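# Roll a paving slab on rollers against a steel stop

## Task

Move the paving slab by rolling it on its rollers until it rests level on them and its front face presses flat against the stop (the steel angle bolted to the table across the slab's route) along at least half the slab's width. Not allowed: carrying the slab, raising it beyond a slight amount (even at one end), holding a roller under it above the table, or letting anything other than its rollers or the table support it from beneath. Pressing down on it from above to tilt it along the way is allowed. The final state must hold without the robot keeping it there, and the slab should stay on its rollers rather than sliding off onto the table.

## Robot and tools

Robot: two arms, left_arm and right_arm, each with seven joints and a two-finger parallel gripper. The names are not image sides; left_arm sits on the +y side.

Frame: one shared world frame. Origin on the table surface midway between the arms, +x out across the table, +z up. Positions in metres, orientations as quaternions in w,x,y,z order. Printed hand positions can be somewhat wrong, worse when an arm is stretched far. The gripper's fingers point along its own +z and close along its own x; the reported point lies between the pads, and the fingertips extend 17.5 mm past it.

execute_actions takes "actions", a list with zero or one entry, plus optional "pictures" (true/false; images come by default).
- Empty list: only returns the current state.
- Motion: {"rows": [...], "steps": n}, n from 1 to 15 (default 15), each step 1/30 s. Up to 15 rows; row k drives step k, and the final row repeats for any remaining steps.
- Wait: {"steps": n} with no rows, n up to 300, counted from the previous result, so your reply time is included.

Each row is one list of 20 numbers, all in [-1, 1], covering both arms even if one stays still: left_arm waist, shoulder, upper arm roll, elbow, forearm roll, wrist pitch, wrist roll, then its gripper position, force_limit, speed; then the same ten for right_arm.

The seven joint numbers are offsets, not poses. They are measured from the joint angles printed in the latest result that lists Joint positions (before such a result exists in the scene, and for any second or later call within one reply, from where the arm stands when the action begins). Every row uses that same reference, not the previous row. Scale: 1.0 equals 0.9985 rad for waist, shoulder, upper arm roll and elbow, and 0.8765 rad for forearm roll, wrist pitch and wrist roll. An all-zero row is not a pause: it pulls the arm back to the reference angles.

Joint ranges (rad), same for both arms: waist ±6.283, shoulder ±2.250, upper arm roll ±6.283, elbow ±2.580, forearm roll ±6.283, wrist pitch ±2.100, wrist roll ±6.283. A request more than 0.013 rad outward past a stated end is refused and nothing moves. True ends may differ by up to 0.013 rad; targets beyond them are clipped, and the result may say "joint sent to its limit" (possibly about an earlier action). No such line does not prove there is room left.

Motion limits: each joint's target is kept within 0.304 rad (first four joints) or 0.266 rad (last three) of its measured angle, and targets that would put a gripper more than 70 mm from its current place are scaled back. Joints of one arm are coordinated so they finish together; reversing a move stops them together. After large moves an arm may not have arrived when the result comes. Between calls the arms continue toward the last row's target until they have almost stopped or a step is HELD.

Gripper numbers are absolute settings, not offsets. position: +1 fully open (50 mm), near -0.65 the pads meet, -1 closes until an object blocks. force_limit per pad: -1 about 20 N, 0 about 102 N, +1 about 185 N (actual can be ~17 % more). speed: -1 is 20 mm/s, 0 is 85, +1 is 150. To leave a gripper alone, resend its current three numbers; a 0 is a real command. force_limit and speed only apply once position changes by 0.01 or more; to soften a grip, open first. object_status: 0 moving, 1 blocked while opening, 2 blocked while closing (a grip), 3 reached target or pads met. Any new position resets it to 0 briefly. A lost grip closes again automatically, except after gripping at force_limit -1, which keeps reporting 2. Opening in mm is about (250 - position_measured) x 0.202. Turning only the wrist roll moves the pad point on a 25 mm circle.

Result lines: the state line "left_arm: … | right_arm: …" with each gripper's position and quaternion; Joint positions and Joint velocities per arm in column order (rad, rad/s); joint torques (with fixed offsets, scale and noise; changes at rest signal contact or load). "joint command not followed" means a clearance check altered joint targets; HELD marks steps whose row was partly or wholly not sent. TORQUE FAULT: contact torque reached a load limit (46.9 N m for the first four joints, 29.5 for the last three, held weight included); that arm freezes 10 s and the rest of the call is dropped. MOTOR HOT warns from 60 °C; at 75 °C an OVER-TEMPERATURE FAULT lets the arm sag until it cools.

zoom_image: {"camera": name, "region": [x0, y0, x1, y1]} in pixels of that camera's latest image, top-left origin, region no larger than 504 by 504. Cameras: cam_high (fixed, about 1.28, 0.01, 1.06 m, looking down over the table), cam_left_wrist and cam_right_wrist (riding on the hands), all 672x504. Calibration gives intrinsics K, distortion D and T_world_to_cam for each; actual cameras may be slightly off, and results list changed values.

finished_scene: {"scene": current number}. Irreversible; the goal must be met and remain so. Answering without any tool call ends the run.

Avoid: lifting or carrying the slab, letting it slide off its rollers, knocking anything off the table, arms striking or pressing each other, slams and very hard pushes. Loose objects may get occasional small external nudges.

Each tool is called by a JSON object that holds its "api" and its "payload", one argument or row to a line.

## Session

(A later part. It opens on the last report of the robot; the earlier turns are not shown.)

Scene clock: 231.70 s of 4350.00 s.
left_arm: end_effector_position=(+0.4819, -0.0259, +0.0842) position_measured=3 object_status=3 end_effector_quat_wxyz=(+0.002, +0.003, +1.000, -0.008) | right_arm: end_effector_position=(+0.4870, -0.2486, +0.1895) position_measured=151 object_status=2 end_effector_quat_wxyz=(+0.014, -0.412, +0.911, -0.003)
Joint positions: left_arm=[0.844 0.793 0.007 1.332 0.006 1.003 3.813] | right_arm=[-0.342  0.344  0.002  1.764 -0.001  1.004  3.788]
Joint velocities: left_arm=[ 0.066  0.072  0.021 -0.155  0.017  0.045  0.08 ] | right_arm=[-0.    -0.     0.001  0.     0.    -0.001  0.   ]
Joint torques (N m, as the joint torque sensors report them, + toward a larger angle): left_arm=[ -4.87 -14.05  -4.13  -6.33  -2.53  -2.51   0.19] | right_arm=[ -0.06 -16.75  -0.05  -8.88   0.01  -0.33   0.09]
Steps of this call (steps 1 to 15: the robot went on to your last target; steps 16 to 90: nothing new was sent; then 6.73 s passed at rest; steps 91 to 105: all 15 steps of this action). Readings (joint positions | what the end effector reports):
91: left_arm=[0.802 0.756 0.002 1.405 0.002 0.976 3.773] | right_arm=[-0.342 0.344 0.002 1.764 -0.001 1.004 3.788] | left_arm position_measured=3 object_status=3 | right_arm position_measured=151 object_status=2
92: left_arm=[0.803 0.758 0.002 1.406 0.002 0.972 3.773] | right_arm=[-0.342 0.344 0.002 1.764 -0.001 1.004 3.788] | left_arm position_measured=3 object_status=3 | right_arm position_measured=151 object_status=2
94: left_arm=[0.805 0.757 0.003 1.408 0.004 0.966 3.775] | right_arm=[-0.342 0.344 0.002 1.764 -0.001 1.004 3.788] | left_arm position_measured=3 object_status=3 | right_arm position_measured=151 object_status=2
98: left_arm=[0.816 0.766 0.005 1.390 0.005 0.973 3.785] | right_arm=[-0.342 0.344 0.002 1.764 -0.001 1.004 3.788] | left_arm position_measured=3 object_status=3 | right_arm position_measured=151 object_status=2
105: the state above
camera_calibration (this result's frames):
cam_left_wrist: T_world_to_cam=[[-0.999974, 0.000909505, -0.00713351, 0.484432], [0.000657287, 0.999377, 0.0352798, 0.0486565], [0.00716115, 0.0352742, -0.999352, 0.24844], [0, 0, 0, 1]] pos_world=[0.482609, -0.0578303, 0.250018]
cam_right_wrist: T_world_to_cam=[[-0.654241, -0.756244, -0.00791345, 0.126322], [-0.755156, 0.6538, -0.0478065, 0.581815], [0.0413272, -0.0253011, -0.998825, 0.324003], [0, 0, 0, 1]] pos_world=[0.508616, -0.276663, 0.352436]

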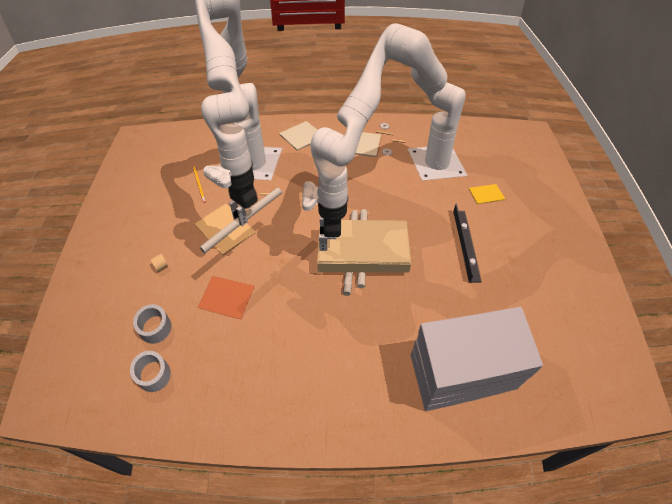

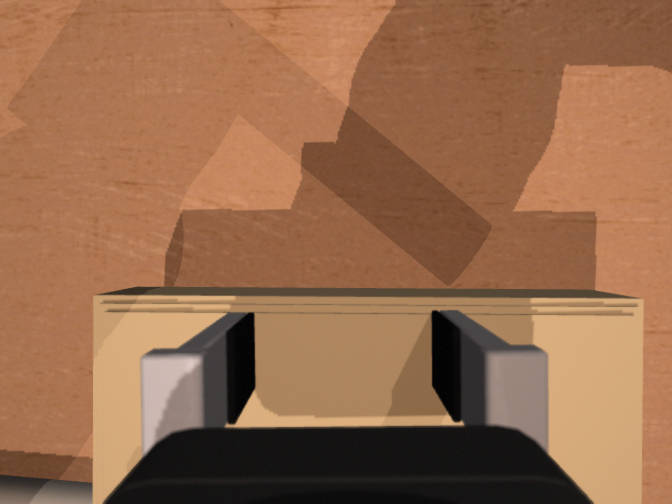

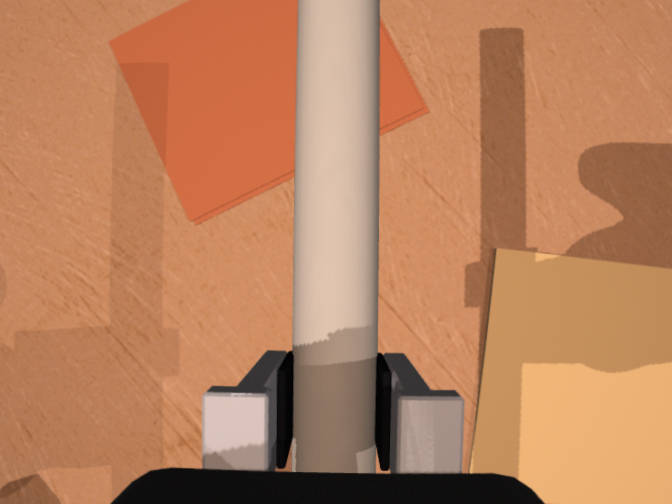

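{"api": "execute_actions", "payload": {
  "actions": [
    {"rows":[[0.002,0.018,-0.005,-0.004,-0.004,0.000,0.005,1,0,0,0.02,0,0,0,0,0,0,-1,0,0],[0.005,0.021,-0.006,-0.010,-0.005,0.003,0.008,1,0,0,0.04,0,0,0,0,0,0,-1,0,0],[0.008,0.025,-0.007,-0.018,-0.006,0.008,0.012,1,0,0,0.06,0,0,0,0,0,0,-1,0,0],[0.011,0.029,-0.007,-0.026,-0.006,0.013,0.016,1,0,0,0.08,0,0,0,0,0,0,-1,0,0],[0.014,0.032,-0.007,-0.033,-0.006,0.017,0.019,1,0,0,0.10,0,0,0,0,0,0,-1,0,0],[0.017,0.036,-0.007,-0.041,-0.006,0.022,0.023,1,0,0,0.12,0,0,0,0,0,0,-1,0,0],[0.020,0.040,-0.007,-0.049,-0.006,0.026,0.027,1,0,0,0.14,0,0,0,0,0,0,-1,0,0],[0.023,0.043,-0.007,-0.056,-0.006,0.031,0.030,1,0,0,0.16,0,0,0,0,0,0,-1,0,0],[0.026,0.047,-0.007,-0.064,-0.006,0.035,0.034,1,0,0,0.18,0,0,0,0,0,0,-1,0,0],[0.029,0.051,-0.007,-0.072,-0.006,0.040,0.038,1,0,0,0.20,0,0,0,0,0,0,-1,0,0],[0.033,0.054,-0.007,-0.080,-0.006,0.045,0.042,1,0,0,0.20,0,0,0,0,0,0,-1,0,0],[0.036,0.058,-0.007,-0.087,-0.006,0.049,0.045,1,0,0,0.20,0,0,0,0,0,0,-1,0,0],[0.039,0.062,-0.007,-0.095,-0.006,0.054,0.049,1,0,0,0.20,0,0,0,0,0,0,-1,0,0]],"steps":15}
  ]
}}

Scene clock: 236.00 s of 4350.00 s.
left_arm: end_effector_position=(+0.4830, -0.0549, +0.0815) position_measured=3 object_status=3 end_effector_quat_wxyz=(+0.002, +0.003, +1.000, -0.006) | right_arm: end_effector_position=(+0.4872, -0.3347, +0.1896) position_measured=151 object_status=2 end_effector_quat_wxyz=(+0.014, -0.321, +0.947, -0.005)
Joint positions: left_arm=[0.885 0.841 0.004 1.239 0.003 1.05  3.854] | right_arm=[-0.149  0.344  0.004  1.764  0.001  1.004  3.788]
Joint velocities: left_arm=[ 0.041  0.057  0.015 -0.113  0.01   0.035  0.049] | right_arm=[ 0.038 -0.    -0.002  0.001 -0.003  0.     0.   ]
Joint torques (N m, as the joint torque sensors report them, + toward a larger angle): left_arm=[ -4.3  -18.58  -3.09  -5.81  -1.62  -0.57   0.2 ] | right_arm=[ -2.93 -16.6   -1.74  -9.19  -0.67  -0.13   0.02]
Steps of this call (steps 1 to 15: the robot went on to your last target; steps 16 to 90: nothing new was sent; then 0.80 s passed at rest; steps 91 to 105: all 15 steps of this action). Readings (joint positions | what the end effector reports):
91: left_arm=[0.848 0.797 0.006 1.326 0.005 1.007 3.816] | right_arm=[-0.340 0.344 0.001 1.764 -0.001 1.004 3.788] | left_arm position_measured=3 object_status=3 | right_arm position_measured=151 object_status=2
92: left_arm=[0.849 0.797 0.005 1.325 0.004 1.008 3.817] | right_arm=[-0.333 0.344 -0.000 1.764 -0.002 1.004 3.788] | left_arm position_measured=3 object_status=3 | right_arm position_measured=151 object_status=2
94: left_arm=[0.853 0.802 0.004 1.317 0.004 1.013 3.821] | right_arm=[-0.307 0.344 -0.001 1.764 -0.002 1.004 3.788] | left_arm position_measured=3 object_status=3 | right_arm position_measured=151 object_status=2
98: left_arm=[0.864 0.815 0.004 1.290 0.003 1.026 3.832] | right_arm=[-0.240 0.344 0.001 1.764 -0.001 1.004 3.788] | left_arm position_measured=3 object_status=3 | right_arm position_measured=151 object_status=2
105: the state above
camera_calibration (this result's frames):
cam_left_wrist: T_world_to_cam=[[-0.999969, 0.0000086834, -0.00788304, 0.485572], [-0.000298838, 0.999239, 0.0390085, 0.0778049], [0.00787737, 0.0390096, -0.999208, 0.246558], [0, 0, 0, 1]] pos_world=[0.483638, -0.087368, 0.247155]
cam_right_wrist: T_world_to_cam=[[-0.788411, -0.615112, -0.00670717, 0.173696], [-0.614121, 0.787677, -0.0491982, 0.614653], [0.0355455, -0.0346694, -0.998767, 0.321525], [0, 0, 0, 1]] pos_world=[0.502987, -0.366159, 0.352534]

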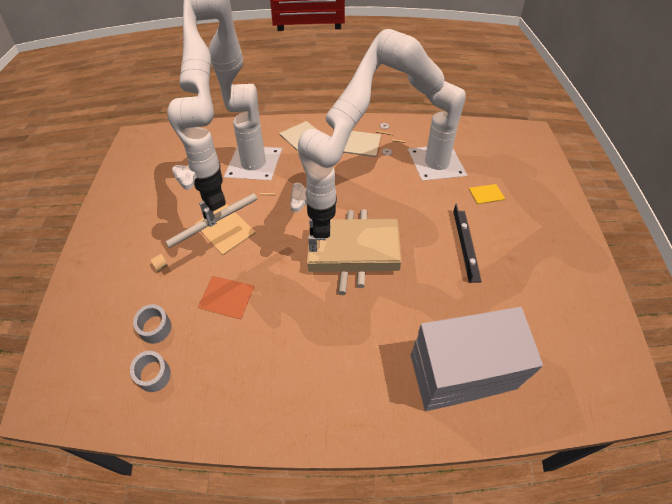

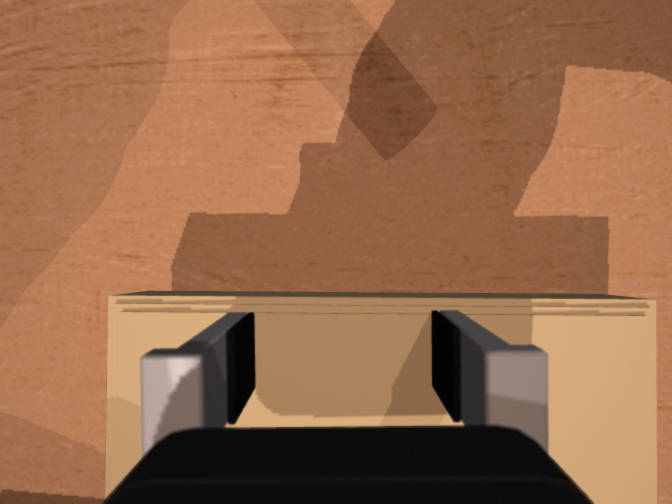

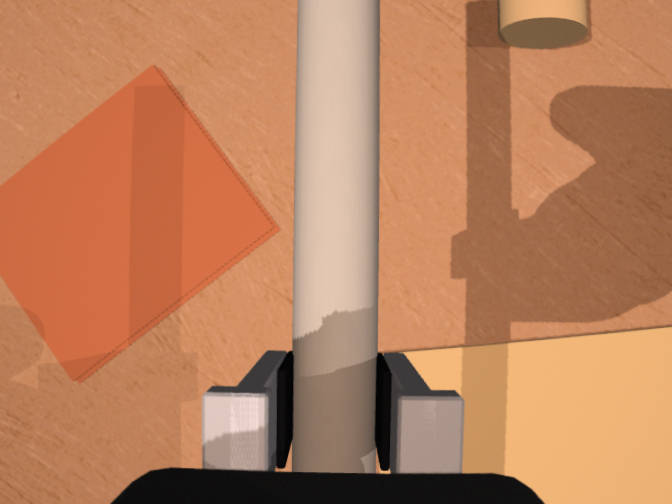

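{"api": "zoom_image", "payload": {
  "camera": "cam_high",
  "region": [280, 170, 500, 320]
}}

Region (280, 170, 500, 320) of cam_high's 672x504 image, scaled by 2.291, with more detail than that image has; it fills the top 344 rows of this view, and the rest is white.

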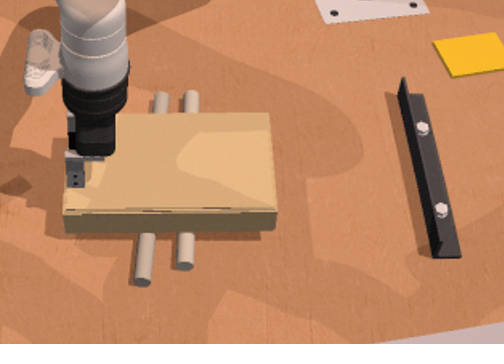

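{"api": "execute_actions", "payload": {
  "actions": [
    {"rows":[[0,0.006,0,0,0,0,0,1,0,0,0,0,0,0,0,0,0,-1,0,0],[0,0.002,0,0,0,0.003,0,1,0,0,0,0,0,0,0,0,0,-1,0,0],[0,-0.003,0,-0.002,0,0.008,0,1,0,0,0,0,0,0,0,0,0,-1,0,0],[0,-0.010,0,-0.004,0,0.016,0,1,0,0,0,0,0,0,0,0,0,-1,0,0],[0,-0.020,0,-0.007,0,0.030,0,1,0,0,0,0,0,0,0,0,0,-1,0,0],[0,-0.035,0,-0.010,0,0.050,0,1,0,0,0,0,0,0,0,0,0,-1,0,0],[0,-0.055,0,-0.012,0,0.075,0,1,0,0,0,0,0,0,0,0,0,-1,0,0],[0,-0.08,0,-0.012,0,0.105,0,1,0,0,0,0,0,0,0,0,0,-1,0,0],[0,-0.11,0,-0.010,0,0.14,0,1,0,0,0,0,0,0,0,0,0,-1,0,0],[-0.05,-0.15,0,-0.005,0,0.18,0,1,0,0,0,0,0,0,0,0,0,-1,0,0],[-0.12,-0.2,0,0.0,0,0.22,0,1,0,0,0,0,0,0,0,0,0,-1,0,0],[-0.2,-0.25,0,0.02,0,0.26,0,1,0,0,0,0,0,0,0,0,0,-1,0,0],[-0.3,-0.3,0,0.04,0,0.30,0,1,0,0,0,0,0,0,0,0,0,-1,0,0],[-0.45,-0.34,0,0.06,0,0.33,0,1,0,0,0,0,0,0,0,0,0,-1,0,0]],"steps":15}
  ],
  "pictures": false
}}

{"api": "execute_actions", "payload": {
  "actions": [
    {"rows":[[-0.99,-0.22,0,0.05,0,0.2,0,1,0,0,0,-0.03,0,0,0,0,0,-1,0,0]],"steps":15}
  ]
}}

Scene clock: 246.20 s of 4350.00 s.
left_arm: end_effector_position=(+0.4891, -0.0134, +0.1708) position_measured=3 object_status=3 end_effector_quat_wxyz=(+0.003, -0.028, +1.000, -0.009) | right_arm: end_effector_position=(+0.4872, -0.3347, +0.1896) position_measured=151 object_status=2 end_effector_quat_wxyz=(+0.014, -0.321, +0.947, -0.005)
Joint positions: left_arm=[0.82  0.688 0.009 1.237 0.005 1.202 3.854] | right_arm=[-0.149  0.344  0.004  1.764  0.001  1.004  3.788]
Joint velocities: left_arm=[-0.715 -0.453 -0.022  0.128 -0.015  0.322  0.001] | right_arm=[-0. -0.  0. -0.  0. -0.  0.]
Joint torques (N m, as the joint torque sensors report them, + toward a larger angle): left_arm=[ -3.95 -25.14  -1.88  -8.99  -0.76  -0.08   0.17] | right_arm=[ -0.11 -16.96   0.04  -8.98  -0.23  -0.26  -0.08]
Steps of this call (steps 1 to 15: the robot went on to your last target; steps 16 to 90: nothing new was sent; then 6.70 s passed at rest; steps 91 to 105: all 15 steps of this action). Readings (joint positions | what the end effector reports):
91: left_arm=[0.887 0.844 0.004 1.235 0.003 1.052 3.856] | right_arm=[-0.143 0.344 0.002 1.764 -0.000 1.004 3.788] | left_arm position_measured=3 object_status=3 | right_arm position_measured=151 object_status=2
92: left_arm=[0.887 0.841 0.004 1.237 0.003 1.052 3.855] | right_arm=[-0.147 0.344 0.003 1.764 0.000 1.004 3.788] | left_arm position_measured=3 object_status=3 | right_arm position_measured=151 object_status=2
94: left_arm=[0.886 0.834 0.005 1.236 0.004 1.056 3.854] | right_arm=[-0.148 0.344 0.004 1.764 0.000 1.004 3.788] | left_arm position_measured=3 object_status=3 | right_arm position_measured=151 object_status=2
98: left_arm=[0.885 0.805 0.004 1.232 0.003 1.090 3.854] | right_arm=[-0.148 0.344 0.004 1.764 0.001 1.004 3.788] | left_arm position_measured=3 object_status=3 | right_arm position_measured=151 object_status=2
105: the state above

Scene clock: 246.70 s of 4350.00 s.
left_arm: end_effector_position=(+0.5579, +0.1857, +0.2480) position_measured=3 object_status=3 end_effector_quat_wxyz=(+0.003, -0.213, +0.977, -0.007) | right_arm: end_effector_position=(+0.4899, -0.3347, +0.2026) position_measured=151 object_status=2 end_effector_quat_wxyz=(+0.028, -0.321, +0.947, -0.010)
Joint positions: left_arm=[0.446 0.524 0.008 1.274 0.005 1.333 3.854] | right_arm=[-0.149  0.314  0.004  1.764  0.001  1.004  3.788]
Joint velocities: left_arm=[-0.798 -0.166  0.003  0.037  0.001  0.135 -0.001] | right_arm=[-0.    -0.002  0.     0.    -0.    -0.001  0.   ]
Joint torques (N m, as the joint torque sensors report them, + toward a larger angle): left_arm=[  0.04 -19.94   0.26  -9.42  -0.17  -0.37   0.03] | right_arm=[ -0.16 -16.47  -0.04  -8.98   0.02  -0.3    0.2 ]
Steps of this call (steps 1 to 15: all 15 steps of this action). Readings (joint positions | what the end effector reports):
1: left_arm=[0.796 0.672 0.007 1.241 0.004 1.213 3.854] | right_arm=[-0.149 0.343 0.004 1.764 0.001 1.004 3.788] | left_arm position_measured=3 object_status=3 | right_arm position_measured=151 object_status=2
2: left_arm=[0.773 0.656 0.006 1.246 0.004 1.225 3.854] | right_arm=[-0.149 0.336 0.004 1.765 0.000 1.004 3.788] | left_arm position_measured=3 object_status=3 | right_arm position_measured=151 object_status=2
4: left_arm=[0.726 0.627 0.007 1.252 0.004 1.249 3.854] | right_arm=[-0.149 0.319 0.004 1.764 0.000 1.004 3.788] | left_arm position_measured=3 object_status=3 | right_arm position_measured=151 object_status=2
8: left_arm=[0.628 0.578 0.008 1.262 0.005 1.289 3.854] | right_arm=[-0.149 0.316 0.004 1.764 0.001 1.004 3.788] | left_arm position_measured=3 object_status=3 | right_arm position_measured=151 object_status=2
15: the state above
camera_calibration (this result's frames):
cam_left_wrist: T_world_to_cam=[[-0.907107, -0.420864, -0.00556312, 0.587557], [-0.420766, 0.906402, 0.0373116, 0.0831762], [-0.0106607, 0.0361864, -0.999288, 0.413876], [0, 0, 0, 1]] pos_world=[0.572386, 0.156914, 0.413747]
cam_right_wrist: T_world_to_cam=[[-0.787893, -0.615061, -0.0303997, 0.180444], [-0.61234, 0.787731, -0.0672278, 0.619715], [0.0652959, -0.0343534, -0.997274, 0.319697], [0, 0, 0, 1]] pos_world=[0.500772, -0.366202, 0.365974]

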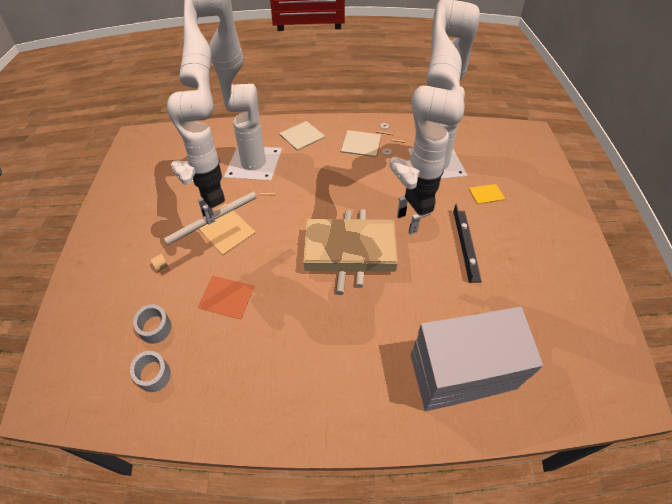

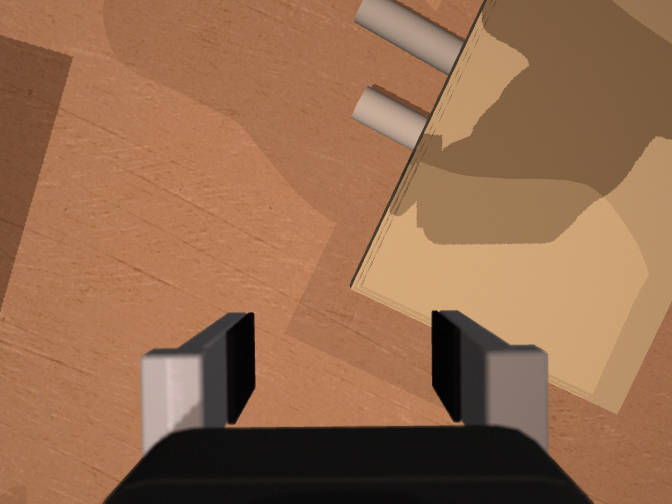

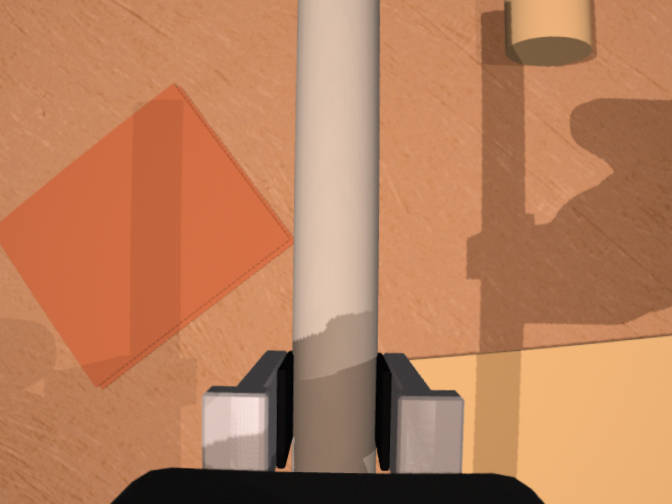

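{"api": "execute_actions", "payload": {
  "actions": [
    {"rows":[[-0.99,0,0,0,0,0,0,1,0,0,-0.971,-0.02,0,0,0,0.02,-0.063,-1,0,0]],"steps":15}
  ],
  "pictures": false
}}

{"api": "execute_actions", "payload": {
  "actions": [
    {"steps":30}
  ]
}}

Scene clock: 249.10 s of 4350.00 s.
left_arm: end_effector_position=(+0.5083, +0.6681, +0.2512) position_measured=3 object_status=3 end_effector_quat_wxyz=(+0.005, -0.631, +0.776, -0.004) | right_arm: end_effector_position=(+0.4728, -0.1771, +0.2088) position_measured=151 object_status=2 end_effector_quat_wxyz=(+0.030, -0.469, +0.883, -0.005)
Joint positions: left_arm=[-0.49   0.517  0.008  1.275  0.005  1.339  3.854] | right_arm=[-0.514  0.3    0.005  1.764  0.001  1.017  3.746]
Joint velocities: left_arm=[-0.625  0.09  -0.042 -0.019 -0.022 -0.073  0.001] | right_arm=[-0.918 -0.017 -0.002 -0.001 -0.001  0.015 -0.05 ]
Joint torques (N m, as the joint torque sensors report them, + toward a larger angle): left_arm=[  2.96 -21.23   2.16  -9.73   0.47  -0.1    0.08] | right_arm=[  0.16 -16.12   0.07  -8.95  -0.13  -0.49  -0.1 ]
Steps of this call (steps 1 to 45: the robot went on to your last target; steps 46 to 57: nothing new was sent; steps 58 to 72: all 15 steps of this action). Readings (joint positions | what the end effector reports):
58: left_arm=[-0.171 0.468 0.010 1.286 0.006 1.377 3.854] | right_arm=[-0.150 0.314 0.004 1.764 0.001 1.004 3.788] | left_arm position_measured=3 object_status=3 | right_arm position_measured=151 object_status=2
59: left_arm=[-0.177 0.469 0.011 1.286 0.007 1.376 3.854] | right_arm=[-0.157 0.314 0.006 1.764 0.001 1.004 3.787] | left_arm position_measured=3 object_status=3 | right_arm position_measured=151 object_status=2
61: left_arm=[-0.207 0.474 0.013 1.285 0.007 1.372 3.854] | right_arm=[-0.187 0.312 0.007 1.764 0.002 1.006 3.783] | left_arm position_measured=3 object_status=3 | right_arm position_measured=151 object_status=2
65: left_arm=[-0.310 0.491 0.010 1.281 0.006 1.359 3.854] | right_arm=[-0.301 0.306 0.005 1.764 0.001 1.011 3.765] | left_arm position_measured=3 object_status=3 | right_arm position_measured=151 object_status=2
72: the state above

Scene clock: 250.10 s of 4350.00 s.
left_arm: end_effector_position=(+0.4942, +0.6928, +0.2480) position_measured=3 object_status=3 end_effector_quat_wxyz=(+0.005, -0.651, +0.759, -0.005) | right_arm: end_effector_position=(+0.3316, +0.0411, +0.2107) position_measured=151 object_status=2 end_effector_quat_wxyz=(-0.030, +0.705, -0.708, -0.005)
Joint positions: left_arm=[-0.543  0.524  0.008  1.274  0.005  1.333  3.854] | right_arm=[-1.117  0.295  0.004  1.764  0.     1.021  3.733]
Joint velocities: left_arm=[-0.     0.    -0.001 -0.001  0.    -0.001 -0.   ] | right_arm=[-0.01  -0.     0.001  0.     0.    -0.001 -0.   ]
Joint torques (N m, as the joint torque sensors report them, + toward a larger angle): left_arm=[  0.14 -20.52   0.52  -9.66  -0.08  -0.33  -0.01] | right_arm=[  0.34 -16.12   0.23  -9.06  -0.12  -0.46   0.  ]
Steps of this call (steps 1 to 30: the robot went on to your last target). Readings (joint positions | what the end effector reports):
1: left_arm=[-0.509 0.519 0.007 1.275 0.004 1.337 3.854] | right_arm=[-0.544 0.299 0.005 1.764 0.001 1.017 3.745] | left_arm position_measured=3 object_status=3 | right_arm position_measured=151 object_status=2
2: left_arm=[-0.523 0.521 0.006 1.274 0.004 1.335 3.854] | right_arm=[-0.575 0.299 0.005 1.764 0.001 1.018 3.743] | left_arm position_measured=3 object_status=3 | right_arm position_measured=151 object_status=2
4: left_arm=[-0.535 0.523 0.005 1.274 0.003 1.333 3.854] | right_arm=[-0.637 0.298 0.004 1.764 0.001 1.018 3.741] | left_arm position_measured=3 object_status=3 | right_arm position_measured=151 object_status=2
8: left_arm=[-0.540 0.523 0.008 1.274 0.005 1.333 3.854] | right_arm=[-0.760 0.297 0.004 1.763 0.001 1.019 3.738] | left_arm position_measured=3 object_status=3 | right_arm position_measured=151 object_status=2
30: the state above
camera_calibration (this result's frames):
cam_left_wrist: T_world_to_cam=[[-0.147297, -0.989077, -0.00556414, 0.761351], [-0.988434, 0.146991, 0.0373107, 0.403415], [-0.0360853, 0.0109955, -0.999288, 0.424864], [0, 0, 0, 1]] pos_world=[0.526225, 0.689064, 0.413746]
cam_right_wrist: T_world_to_cam=[[0.0053825, -0.999392, -0.0344611, 0.0407177], [-0.997821, -0.00310164, -0.0659008, 0.387371], [0.0657538, 0.0347407, -0.997231, 0.347956], [0, 0, 0, 1]] pos_world=[0.363428, 0.0298061, 0.373924]

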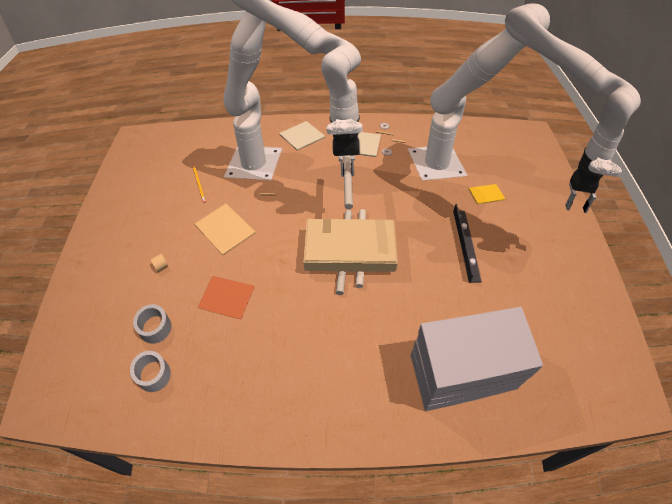

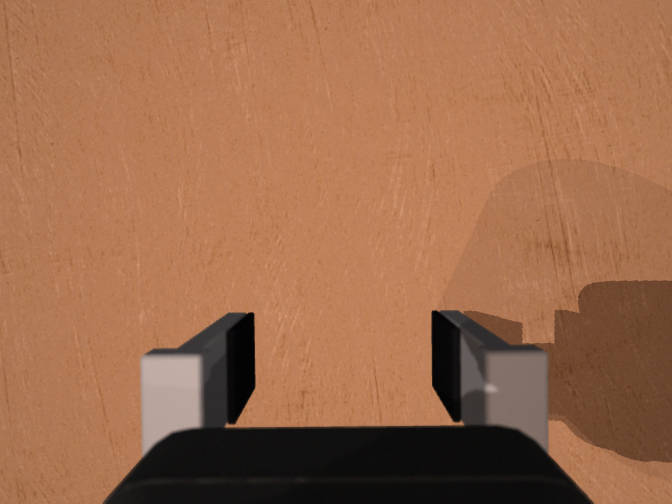

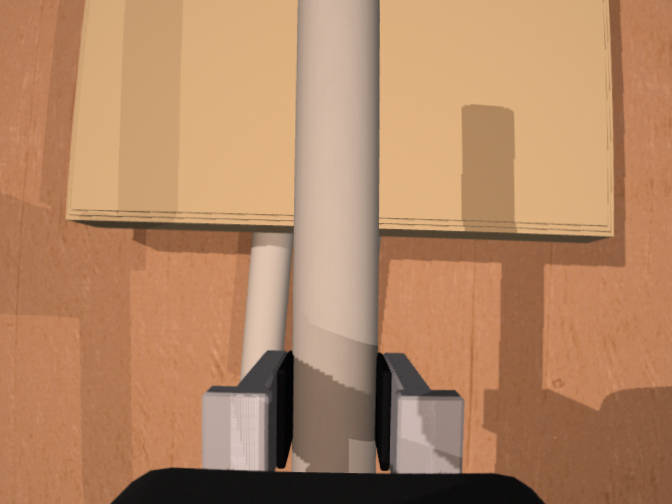

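{"api": "execute_actions", "payload": {
  "actions": [
    {"rows":[[0,0,0,0,0,0,0,1,0,0,0.002,0.02,0,-0.04,0,0.02,0.002,-1,0,0],[0,0,0,0,0,0,0,1,0,0,0.003,0.05,0,-0.09,0,0.04,0.004,-1,0,0],[0,0,0,0,0,0,0,1,0,0,0.005,0.08,0,-0.14,0,0.07,0.006,-1,0,0],[0,0,0,0,0,0,0,1,0,0,0.006,0.11,0,-0.19,0,0.10,0.008,-1,0,0],[0,0,0,0,0,0,0,1,0,0,0.007,0.14,0,-0.24,0,0.12,0.010,-1,0,0],[0,0,0,0,0,0,0,1,0,0,0.008,0.17,0,-0.29,0,0.15,0.011,-1,0,0],[0,0,0,0,0,0,0,1,0,0,0.009,0.20,0,-0.34,0,0.18,0.012,-1,0,0],[0,0,0,0,0,0,0,1,0,0,0.009,0.23,0,-0.39,0,0.20,0.012,-1,0,0],[0,0,0,0,0,0,0,1,0,0,0.009,0.26,0,-0.445,0,0.24,0.012,-1,0,0],[0,0,0,0,0,0,0,1,0,0,0.009,0.294,0,-0.445,0,0.242,0.012,-1,0,0]],"steps":15}
  ],
  "pictures": false
}}

Scene clock: 257.47 s of 4350.00 s.
left_arm: end_effector_position=(+0.4942, +0.6928, +0.2480) position_measured=3 object_status=3 end_effector_quat_wxyz=(+0.005, -0.651, +0.759, -0.005) | right_arm: end_effector_position=(+0.3927, +0.1238, +0.2067) position_measured=151 object_status=2 end_effector_quat_wxyz=(-0.008, +0.707, -0.708, -0.000)
Joint positions: left_arm=[-0.543  0.524  0.008  1.274  0.005  1.333  3.854] | right_arm=[-1.109  0.554  0.004  1.358  0.     1.213  3.743]
Joint velocities: left_arm=[-0. -0.  0.  0.  0.  0.  0.] | right_arm=[ 0.006  0.443 -0.    -0.592 -0.     0.315  0.008]
Joint torques (N m, as the joint torque sensors report them, + toward a larger angle): left_arm=[  0.13 -20.83   0.51  -9.5   -0.16  -0.37  -0.06] | right_arm=[ -0.12 -23.86   0.16  -8.9    0.14   0.05   0.5 ]
Steps of this call (steps 1 to 15: the robot went on to your last target; steps 16 to 90: nothing new was sent; then 3.87 s passed at rest; steps 91 to 105: all 15 steps of this action). Readings (joint positions | what the end effector reports):
91: left_arm=[-0.543 0.524 0.008 1.274 0.005 1.333 3.854] | right_arm=[-1.118 0.295 0.004 1.763 0.000 1.022 3.733] | left_arm position_measured=3 object_status=3 | right_arm position_measured=151 object_status=2
92: left_arm=[-0.543 0.524 0.008 1.274 0.005 1.333 3.854] | right_arm=[-1.117 0.299 0.004 1.758 0.000 1.025 3.733] | left_arm position_measured=3 object_status=3 | right_arm position_measured=151 object_status=2
94: left_arm=[-0.543 0.524 0.008 1.274 0.005 1.333 3.854] | right_arm=[-1.116 0.315 0.004 1.731 0.000 1.036 3.734] | left_arm position_measured=3 object_status=3 | right_arm position_measured=151 object_status=2
98: left_arm=[-0.543 0.524 0.008 1.274 0.005 1.333 3.854] | right_arm=[-1.112 0.387 0.004 1.609 0.000 1.089 3.739] | left_arm position_measured=3 object_status=3 | right_arm position_measured=151 object_status=2
105: the state above

{"api": "execute_actions", "payload": {
  "actions": [
    {"rows":[[0,0,0,0,0,0,0,1,0,0,0.002,0.04,0,-0.07,0,0.03,0.002,-1,0,0],[0,0,0,0,0,0,0,1,0,0,0.004,0.07,0,-0.12,0,0.045,0.004,-1,0,0],[0,0,0,0,0,0,0,1,0,0,0.006,0.10,0,-0.17,0,0.06,0.006,-1,0,0],[0,0,0,0,0,0,0,1,0,0,0.008,0.13,0,-0.22,0,0.07,0.008,-1,0,0],[0,0,0,0,0,0,0,1,0,0,0.010,0.16,0,-0.26,0,0.08,0.010,-1,0,0],[0,0,0,0,0,0,0,1,0,0,0.010,0.19,0,-0.30,0,0.09,0.011,-1,0,0],[0,0,0,0,0,0,0,1,0,0,0.010,0.22,0,-0.33,0,0.095,0.011,-1,0,0],[0,0,0,0,0,0,0,1,0,0,0.010,0.25,0,-0.35,0,0.10,0.011,-1,0,0],[0,0,0,0,0,0,0,1,0,0,0.010,0.275,-0.004,-0.367,0,0.104,0.011,-1,0,0],[0,0,0,0,0,0,0,1,0,0,0.010,0.292,-0.004,-0.367,0,0.104,0.011,-1,0,0]],"steps":15}
  ],
  "pictures": false
}}

{"api": "execute_actions", "payload": {
  "actions": [
    {"steps":15}
  ]
}}

Scene clock: 260.37 s of 4350.00 s.
left_arm: end_effector_position=(+0.4942, +0.6928, +0.2480) position_measured=3 object_status=3 end_effector_quat_wxyz=(+0.005, -0.651, +0.759, -0.005) | right_arm: end_effector_position=(+0.4492, +0.1982, +0.1577) position_measured=151 object_status=2 end_effector_quat_wxyz=(-0.004, +0.707, -0.707, -0.000)
Joint positions: left_arm=[-0.543  0.524  0.008  1.274  0.005  1.333  3.854] | right_arm=[-1.099  0.828  0.001  1.003  0.001  1.302  3.753]
Joint velocities: left_arm=[ 0.     0.     0.     0.     0.     0.    -0.001] | right_arm=[-0.001  0.31  -0.026 -0.236 -0.003  0.055  0.001]
Joint torques (N m, as the joint torque sensors report them, + toward a larger angle): left_arm=[ -0.21 -20.62   0.41  -9.81  -0.03  -0.43   0.14] | right_arm=[ -0.2  -32.41   0.67 -10.99  -0.32   0.24  -0.12]
Steps of this call (steps 1 to 30: the robot went on to your last target; steps 31 to 72: nothing new was sent; steps 73 to 87: all 15 steps of this action). Readings (joint positions | what the end effector reports):
73: left_arm=[-0.543 0.524 0.008 1.274 0.005 1.333 3.854] | right_arm=[-1.108 0.588 0.004 1.319 0.000 1.234 3.744] | left_arm position_measured=3 object_status=3 | right_arm position_measured=151 object_status=2
74: left_arm=[-0.543 0.524 0.008 1.274 0.005 1.333 3.854] | right_arm=[-1.108 0.590 0.004 1.314 0.000 1.235 3.744] | left_arm position_measured=3 object_status=3 | right_arm position_measured=151 object_status=2
76: left_arm=[-0.543 0.524 0.008 1.274 0.005 1.333 3.854] | right_arm=[-1.106 0.601 0.004 1.287 0.000 1.241 3.745] | left_arm position_measured=3 object_status=3 | right_arm position_measured=151 object_status=2
80: left_arm=[-0.543 0.524 0.008 1.274 0.005 1.333 3.854] | right_arm=[-1.102 0.662 0.004 1.166 0.001 1.268 3.749] | left_arm position_measured=3 object_status=3 | right_arm position_measured=151 object_status=2
87: the state above

Scene clock: 260.87 s of 4350.00 s.
left_arm: end_effector_position=(+0.4942, +0.6928, +0.2480) position_measured=3 object_status=3 end_effector_quat_wxyz=(+0.005, -0.651, +0.759, -0.005) | right_arm: end_effector_position=(+0.4498, +0.1998, +0.1502) position_measured=151 object_status=2 end_effector_quat_wxyz=(-0.000, +0.708, -0.707, +0.000)
Joint positions: left_arm=[-0.543  0.524  0.008  1.274  0.005  1.333  3.854] | right_arm=[-1.099  0.846 -0.     0.992  0.     1.304  3.753]
Joint velocities: left_arm=[-0.  0.  0.  0. -0. -0.  0.] | right_arm=[ 0.     0.001 -0.001  0.     0.    -0.    -0.   ]
Joint torques (N m, as the joint torque sensors report them, + toward a larger angle): left_arm=[  0.25 -20.98   0.34 -10.13  -0.1   -0.18   0.02] | right_arm=[ -0.28 -27.42   0.37  -9.75   0.01  -0.31  -0.1 ]
Steps of this call (steps 1 to 15: the robot went on to your last target). Readings (joint positions | what the end effector reports):
1: left_arm=[-0.543 0.524 0.008 1.274 0.005 1.333 3.854] | right_arm=[-1.099 0.836 0.000 0.998 0.000 1.303 3.753] | left_arm position_measured=3 object_status=3 | right_arm position_measured=151 object_status=2
2: left_arm=[-0.543 0.524 0.008 1.274 0.005 1.333 3.854] | right_arm=[-1.099 0.839 -0.000 0.995 0.000 1.304 3.753] | left_arm position_measured=3 object_status=3 | right_arm position_measured=151 object_status=2
4: left_arm=[-0.543 0.524 0.008 1.274 0.005 1.333 3.854] | right_arm=[-1.099 0.841 -0.000 0.993 0.000 1.304 3.753] | left_arm position_measured=3 object_status=3 | right_arm position_measured=151 object_status=2
8: left_arm=[-0.543 0.524 0.008 1.274 0.005 1.333 3.854] | right_arm=[-1.099 0.844 -0.000 0.992 0.000 1.304 3.753] | left_arm position_measured=3 object_status=3 | right_arm position_measured=151 object_status=2
15: the state above
camera_calibration (this result's frames):
cam_left_wrist: T_world_to_cam=[[-0.147297, -0.989077, -0.0055659, 0.761353], [-0.988434, 0.146991, 0.0373087, 0.403417], [-0.036083, 0.010997, -0.999288, 0.424861], [0, 0, 0, 1]] pos_world=[0.526226, 0.689065, 0.413745]
cam_right_wrist: T_world_to_cam=[[0.0101833, -0.999827, 0.0155791, 0.187011], [-0.999483, -0.0106523, -0.0303234, 0.498741], [0.0304841, -0.0152623, -0.999419, 0.300522], [0, 0, 0, 1]] pos_world=[0.487418, 0.196878, 0.312557]

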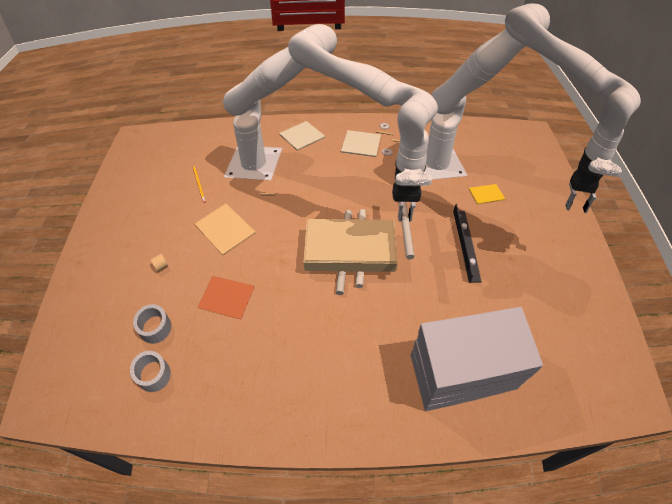

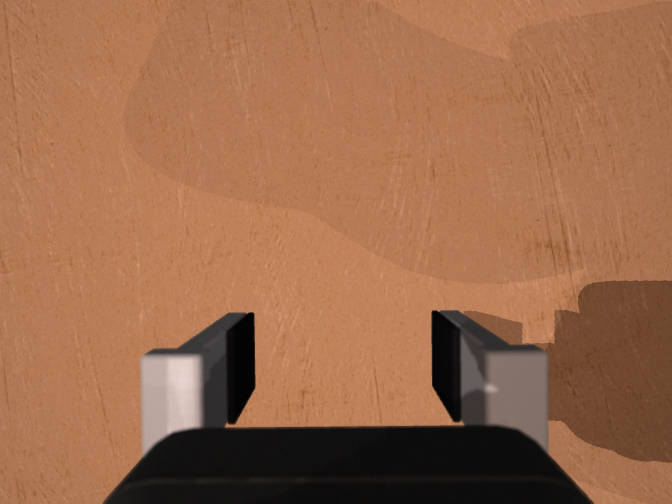

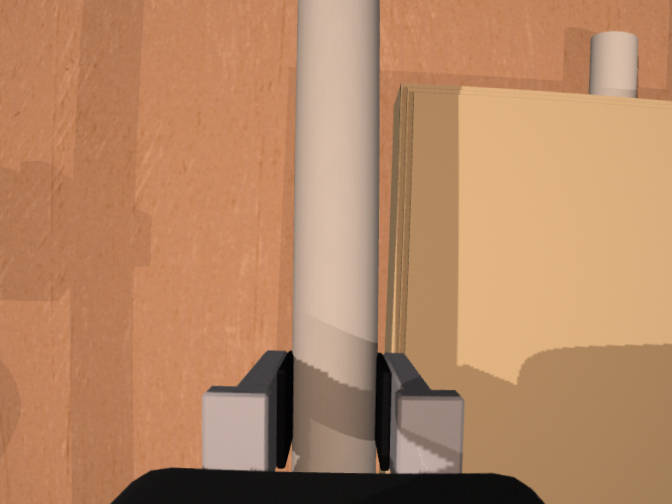

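{"api": "execute_actions", "payload": {
  "actions": [
    {"rows":[[0,0,0,0,0,0,0,1,0,0,-0.001,0.01,0,0.01,0,-0.02,-0.001,-1,0,0],[0,0,0,0,0,0,0,1,0,0,-0.002,0.02,0,0.02,0,-0.045,-0.002,-1,0,0],[0,0,0,0,0,0,0,1,0,0,-0.003,0.03,0,0.03,0,-0.07,-0.003,-1,0,0],[0,0,0,0,0,0,0,1,0,0,-0.004,0.04,0,0.04,0,-0.095,-0.004,-1,0,0],[0,0,0,0,0,0,0,1,0,0,-0.0045,0.05,0,0.05,0,-0.12,-0.005,-1,0,0],[0,0,0,0,0,0,0,1,0,0,-0.0045,0.06,0,0.06,0,-0.14,-0.005,-1,0,0],[0,0,0,0,0,0,0,1,0,0,-0.0045,0.07,0,0.07,0,-0.16,-0.005,-1,0,0],[0,0,0,0,0,0,0,1,0,0,-0.0045,0.08,0,0.08,0,-0.185,-0.005,-1,0,0],[0,0,0,0,0,0,0,1,0,0,-0.0045,0.087,0,0.088,0,-0.20,-0.005,-1,0,0],[0,0,0,0,0,0,0,1,0,0,-0.0045,0.097,0,0.096,0,-0.22,-0.005,-1,0,0],[0,0,0,0,0,0,0,1,0,0,-0.0045,0.107,0,0.102,0,-0.24,-0.005,-1,0,0],[0,0,0,0,0,0,0,1,0,0,-0.0045,0.117,0,0.108,0,-0.258,-0.005,-1,0,0],[0,0,0,0,0,0,0,1,0,0,-0.0045,0.125,0,0.113,0,-0.273,-0.005,-1,0,0],[0,0,0,0,0,0,0,1,0,0,-0.0045,0.131,0,0.117,0,-0.284,-0.005,-1,0,0]],"steps":15}
  ],
  "pictures": false
}}

{"api": "execute_actions", "payload": {
  "actions": [
    {"steps":20}
  ]
}}

Scene clock: 266.47 s of 4350.00 s.
left_arm: end_effector_position=(+0.4942, +0.6928, +0.2480) position_measured=3 object_status=3 end_effector_quat_wxyz=(+0.005, -0.651, +0.759, -0.005) | right_arm: end_effector_position=(+0.4503, +0.2054, +0.0428) position_measured=151 object_status=2 end_effector_quat_wxyz=(-0.001, +0.708, -0.707, +0.000)
Joint positions: left_arm=[-0.543  0.524  0.008  1.274  0.005  1.333  3.854] | right_arm=[-1.103  0.967 -0.     1.102  0.     1.072  3.749]
Joint velocities: left_arm=[-0.     0.    -0.    -0.    -0.     0.001  0.   ] | right_arm=[-0.     0.204 -0.     0.152 -0.    -0.356  0.   ]
Joint torques (N m, as the joint torque sensors report them, + toward a larger angle): left_arm=[ -0.07 -20.56   0.37  -9.69  -0.01  -0.18   0.2 ] | right_arm=[  0.24 -30.42   0.44  -9.58  -0.03  -0.07  -0.02]
Steps of this call (steps 1 to 15: the robot went on to your last target; steps 16 to 90: nothing new was sent; then 2.10 s passed at rest; steps 91 to 105: all 15 steps of this action). Readings (joint positions | what the end effector reports):
91: left_arm=[-0.543 0.524 0.008 1.274 0.005 1.333 3.854] | right_arm=[-1.099 0.847 0.000 0.992 0.000 1.303 3.753] | left_arm position_measured=3 object_status=3 | right_arm position_measured=151 object_status=2
92: left_arm=[-0.543 0.524 0.008 1.274 0.005 1.333 3.854] | right_arm=[-1.099 0.851 0.000 0.996 0.001 1.295 3.753] | left_arm position_measured=3 object_status=3 | right_arm position_measured=151 object_status=2
94: left_arm=[-0.543 0.524 0.008 1.274 0.005 1.333 3.854] | right_arm=[-1.101 0.865 0.000 1.010 0.001 1.267 3.751] | left_arm position_measured=3 object_status=3 | right_arm position_measured=151 object_status=2
98: left_arm=[-0.543 0.524 0.008 1.274 0.005 1.333 3.854] | right_arm=[-1.103 0.902 -0.000 1.047 0.000 1.190 3.749] | left_arm position_measured=3 object_status=3 | right_arm position_measured=151 object_status=2
105: the state above

Scene clock: 267.13 s of 4350.00 s.
left_arm: end_effector_position=(+0.4942, +0.6928, +0.2480) position_measured=3 object_status=3 end_effector_quat_wxyz=(+0.005, -0.651, +0.759, -0.005) | right_arm: end_effector_position=(+0.4502, +0.2053, +0.0349) position_measured=151 object_status=2 end_effector_quat_wxyz=(-0.001, +0.708, -0.707, +0.000)
Joint positions: left_arm=[-0.543  0.524  0.008  1.274  0.005  1.333  3.854] | right_arm=[-1.103  0.976 -0.     1.108  0.     1.055  3.749]
Joint velocities: left_arm=[-0.     0.     0.001 -0.    -0.    -0.001 -0.   ] | right_arm=[-0.001  0.    -0.     0.    -0.    -0.     0.   ]
Joint torques (N m, as the joint torque sensors report them, + toward a larger angle): left_arm=[ -0.07 -20.65   0.22  -9.7   -0.07  -0.49   0.22] | right_arm=[ -0.05 -27.77   0.28  -8.77  -0.03  -0.27   0.1 ]
Steps of this call (steps 1 to 20: the robot went on to your last target). Readings (joint positions | what the end effector reports):
1: left_arm=[-0.543 0.524 0.008 1.274 0.005 1.333 3.854] | right_arm=[-1.103 0.972 -0.000 1.106 0.000 1.062 3.749] | left_arm position_measured=3 object_status=3 | right_arm position_measured=151 object_status=2
2: left_arm=[-0.543 0.524 0.008 1.274 0.005 1.333 3.854] | right_arm=[-1.103 0.974 -0.000 1.109 0.000 1.058 3.749] | left_arm position_measured=3 object_status=3 | right_arm position_measured=151 object_status=2
4: left_arm=[-0.543 0.524 0.008 1.274 0.005 1.333 3.854] | right_arm=[-1.103 0.975 -0.000 1.109 0.000 1.056 3.749] | left_arm position_measured=3 object_status=3 | right_arm position_measured=151 object_status=2
8: left_arm=[-0.543 0.524 0.008 1.274 0.005 1.333 3.854] | right_arm=[-1.103 0.976 -0.000 1.108 0.000 1.055 3.749] | left_arm position_measured=3 object_status=3 | right_arm position_measured=151 object_status=2
20: the state above
camera_calibration (this result's frames):
cam_left_wrist: T_world_to_cam=[[-0.147297, -0.989077, -0.00556691, 0.761354], [-0.988434, 0.146991, 0.0373077, 0.403419], [-0.0360819, 0.0109978, -0.999288, 0.424859], [0, 0, 0, 1]] pos_world=[0.526227, 0.689066, 0.413744]
cam_right_wrist: T_world_to_cam=[[0.0103793, -0.999841, 0.0144798, 0.194234], [-0.999459, -0.0108249, -0.031043, 0.495749], [0.0311948, -0.0141497, -0.999413, 0.184866], [0, 0, 0, 1]] pos_world=[0.487698, 0.202185, 0.197334]

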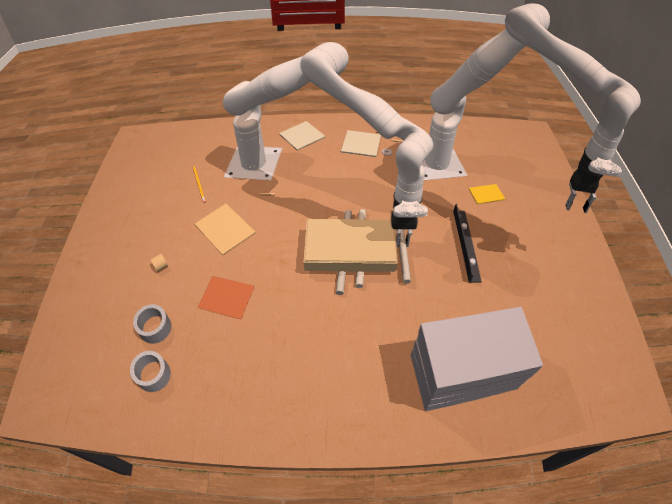

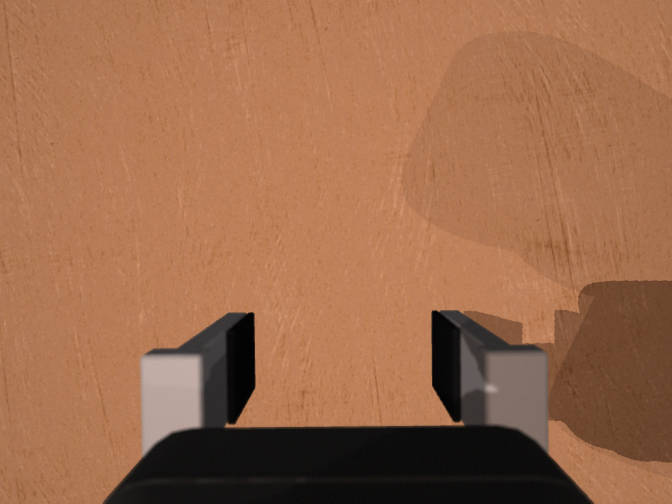

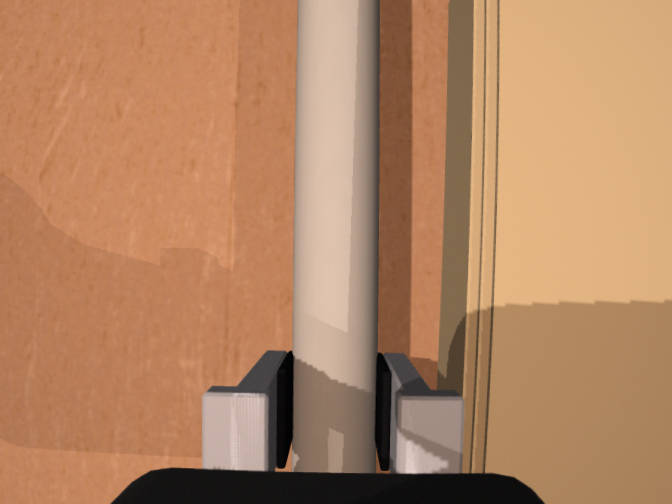

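{"api": "execute_actions", "payload": {
  "actions": [
    {"rows":[[0,0,0,0,0,0,0,1,0,0,-0.002,0.003,0,-0.008,0,0.006,-0.002,-1,0,0],[0,0,0,0,0,0,0,1,0,0,-0.004,0.007,0,-0.016,0,0.012,-0.005,-1,0,0],[0,0,0,0,0,0,0,1,0,0,-0.006,0.011,0,-0.024,0,0.018,-0.007,-1,0,0],[0,0,0,0,0,0,0,1,0,0,-0.006,0.011,0,-0.024,0,0.018,-0.007,-1,0,0],[0,0,0,0,0,0,0,1,0,0,-0.006,0.013,0,-0.023,0,0.014,-0.007,-1,0,0],[0,0,0,0,0,0,0,1,0,0,-0.006,0.015,0,-0.022,0,0.011,-0.007,-1,0,0],[0,0,0,0,0,0,0,1,0,0,-0.006,0.017,0,-0.021,0,0.007,-0.007,-1,0,0],[0,0,0,0,0,0,0,1,0,0,-0.006,0.019,0,-0.020,0,0.004,-0.007,-1,0,0],[0,0,0,0,0,0,0,1,0,0,-0.006,0.021,0,-0.019,0,0.000,-0.007,-1,0,0],[0,0,0,0,0,0,0,1,0,0,-0.006,0.023,0,-0.019,0,-0.002,-0.007,-1,0,0]],"steps":15}
  ]
}}

Scene clock: 273.43 s of 4350.00 s.
left_arm: end_effector_position=(+0.4942, +0.6928, +0.2480) position_measured=3 object_status=3 end_effector_quat_wxyz=(+0.005, -0.651, +0.759, -0.005) | right_arm: end_effector_position=(+0.4495, +0.2108, +0.0259) position_measured=151 object_status=2 end_effector_quat_wxyz=(+0.000, +0.708, -0.707, +0.000)
Joint positions: left_arm=[-0.543  0.524  0.008  1.274  0.005  1.333  3.854] | right_arm=[-1.109  0.999 -0.     1.09   0.     1.054  3.742]
Joint velocities: left_arm=[-0.     0.     0.     0.     0.     0.001 -0.   ] | right_arm=[ 0.     0.003  0.001 -0.002  0.    -0.002 -0.   ]
Joint torques (N m, as the joint torque sensors report them, + toward a larger angle): left_arm=[  0.   -20.99   0.25  -9.81   0.    -0.16   0.09] | right_arm=[  0.24 -28.17   0.07  -9.12  -0.18  -0.17   0.16]
Steps of this call (steps 1 to 15: the robot went on to your last target; steps 16 to 90: nothing new was sent; then 2.80 s passed at rest; steps 91 to 105: all 15 steps of this action). Readings (joint positions | what the end effector reports):
91: left_arm=[-0.543 0.524 0.008 1.274 0.005 1.333 3.854] | right_arm=[-1.103 0.977 0.000 1.108 0.001 1.056 3.748] | left_arm position_measured=3 object_status=3 | right_arm position_measured=151 object_status=2
92: left_arm=[-0.543 0.524 0.008 1.274 0.005 1.333 3.854] | right_arm=[-1.104 0.979 0.000 1.104 0.001 1.058 3.748] | left_arm position_measured=3 object_status=3 | right_arm position_measured=151 object_status=2
94: left_arm=[-0.543 0.524 0.008 1.274 0.005 1.333 3.854] | right_arm=[-1.107 0.985 0.000 1.092 0.001 1.066 3.745] | left_arm position_measured=3 object_status=3 | right_arm position_measured=151 object_status=2
98: left_arm=[-0.543 0.524 0.008 1.274 0.005 1.333 3.854] | right_arm=[-1.109 0.992 -0.000 1.087 0.000 1.063 3.742] | left_arm position_measured=3 object_status=3 | right_arm position_measured=151 object_status=2
105: the state above
camera_calibration (this result's frames):
cam_left_wrist: T_world_to_cam=[[-0.147297, -0.989077, -0.00556786, 0.761355], [-0.988434, 0.146991, 0.0373064, 0.40342], [-0.0360805, 0.0109986, -0.999288, 0.424857], [0, 0, 0, 1]] pos_world=[0.526228, 0.689067, 0.413744]
cam_right_wrist: T_world_to_cam=[[0.0102283, -0.999816, 0.0162006, 0.199883], [-0.999498, -0.0107082, -0.0298163, 0.49474], [0.0299843, -0.0158875, -0.999424, 0.176862], [0, 0, 0, 1]] pos_world=[0.487144, 0.207954, 0.188274]

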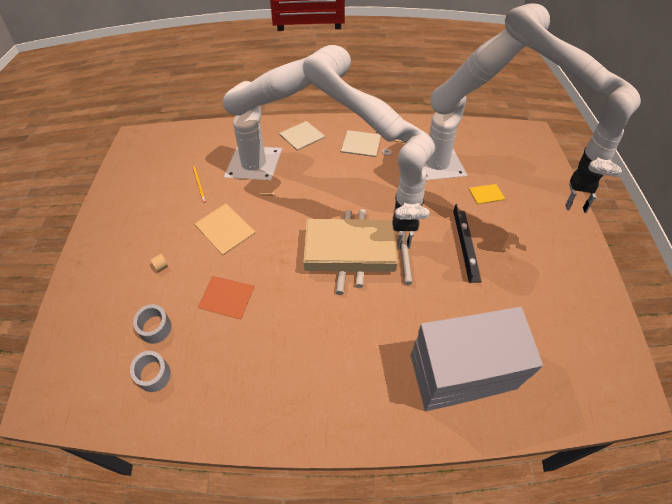

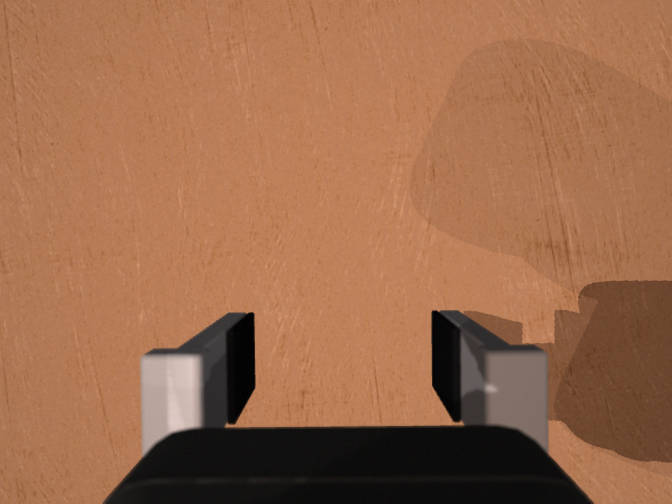

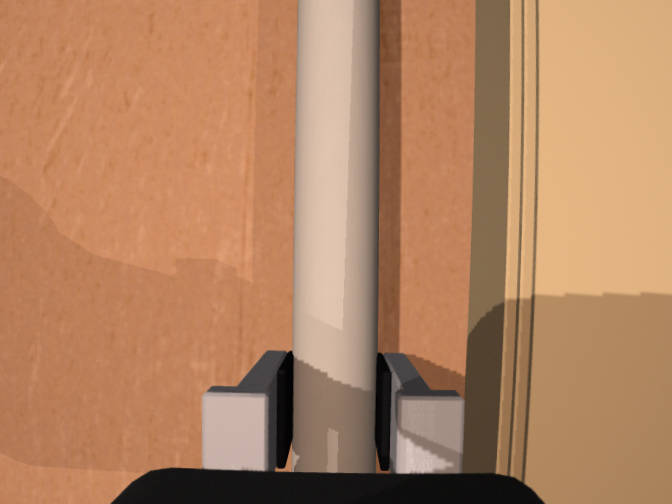

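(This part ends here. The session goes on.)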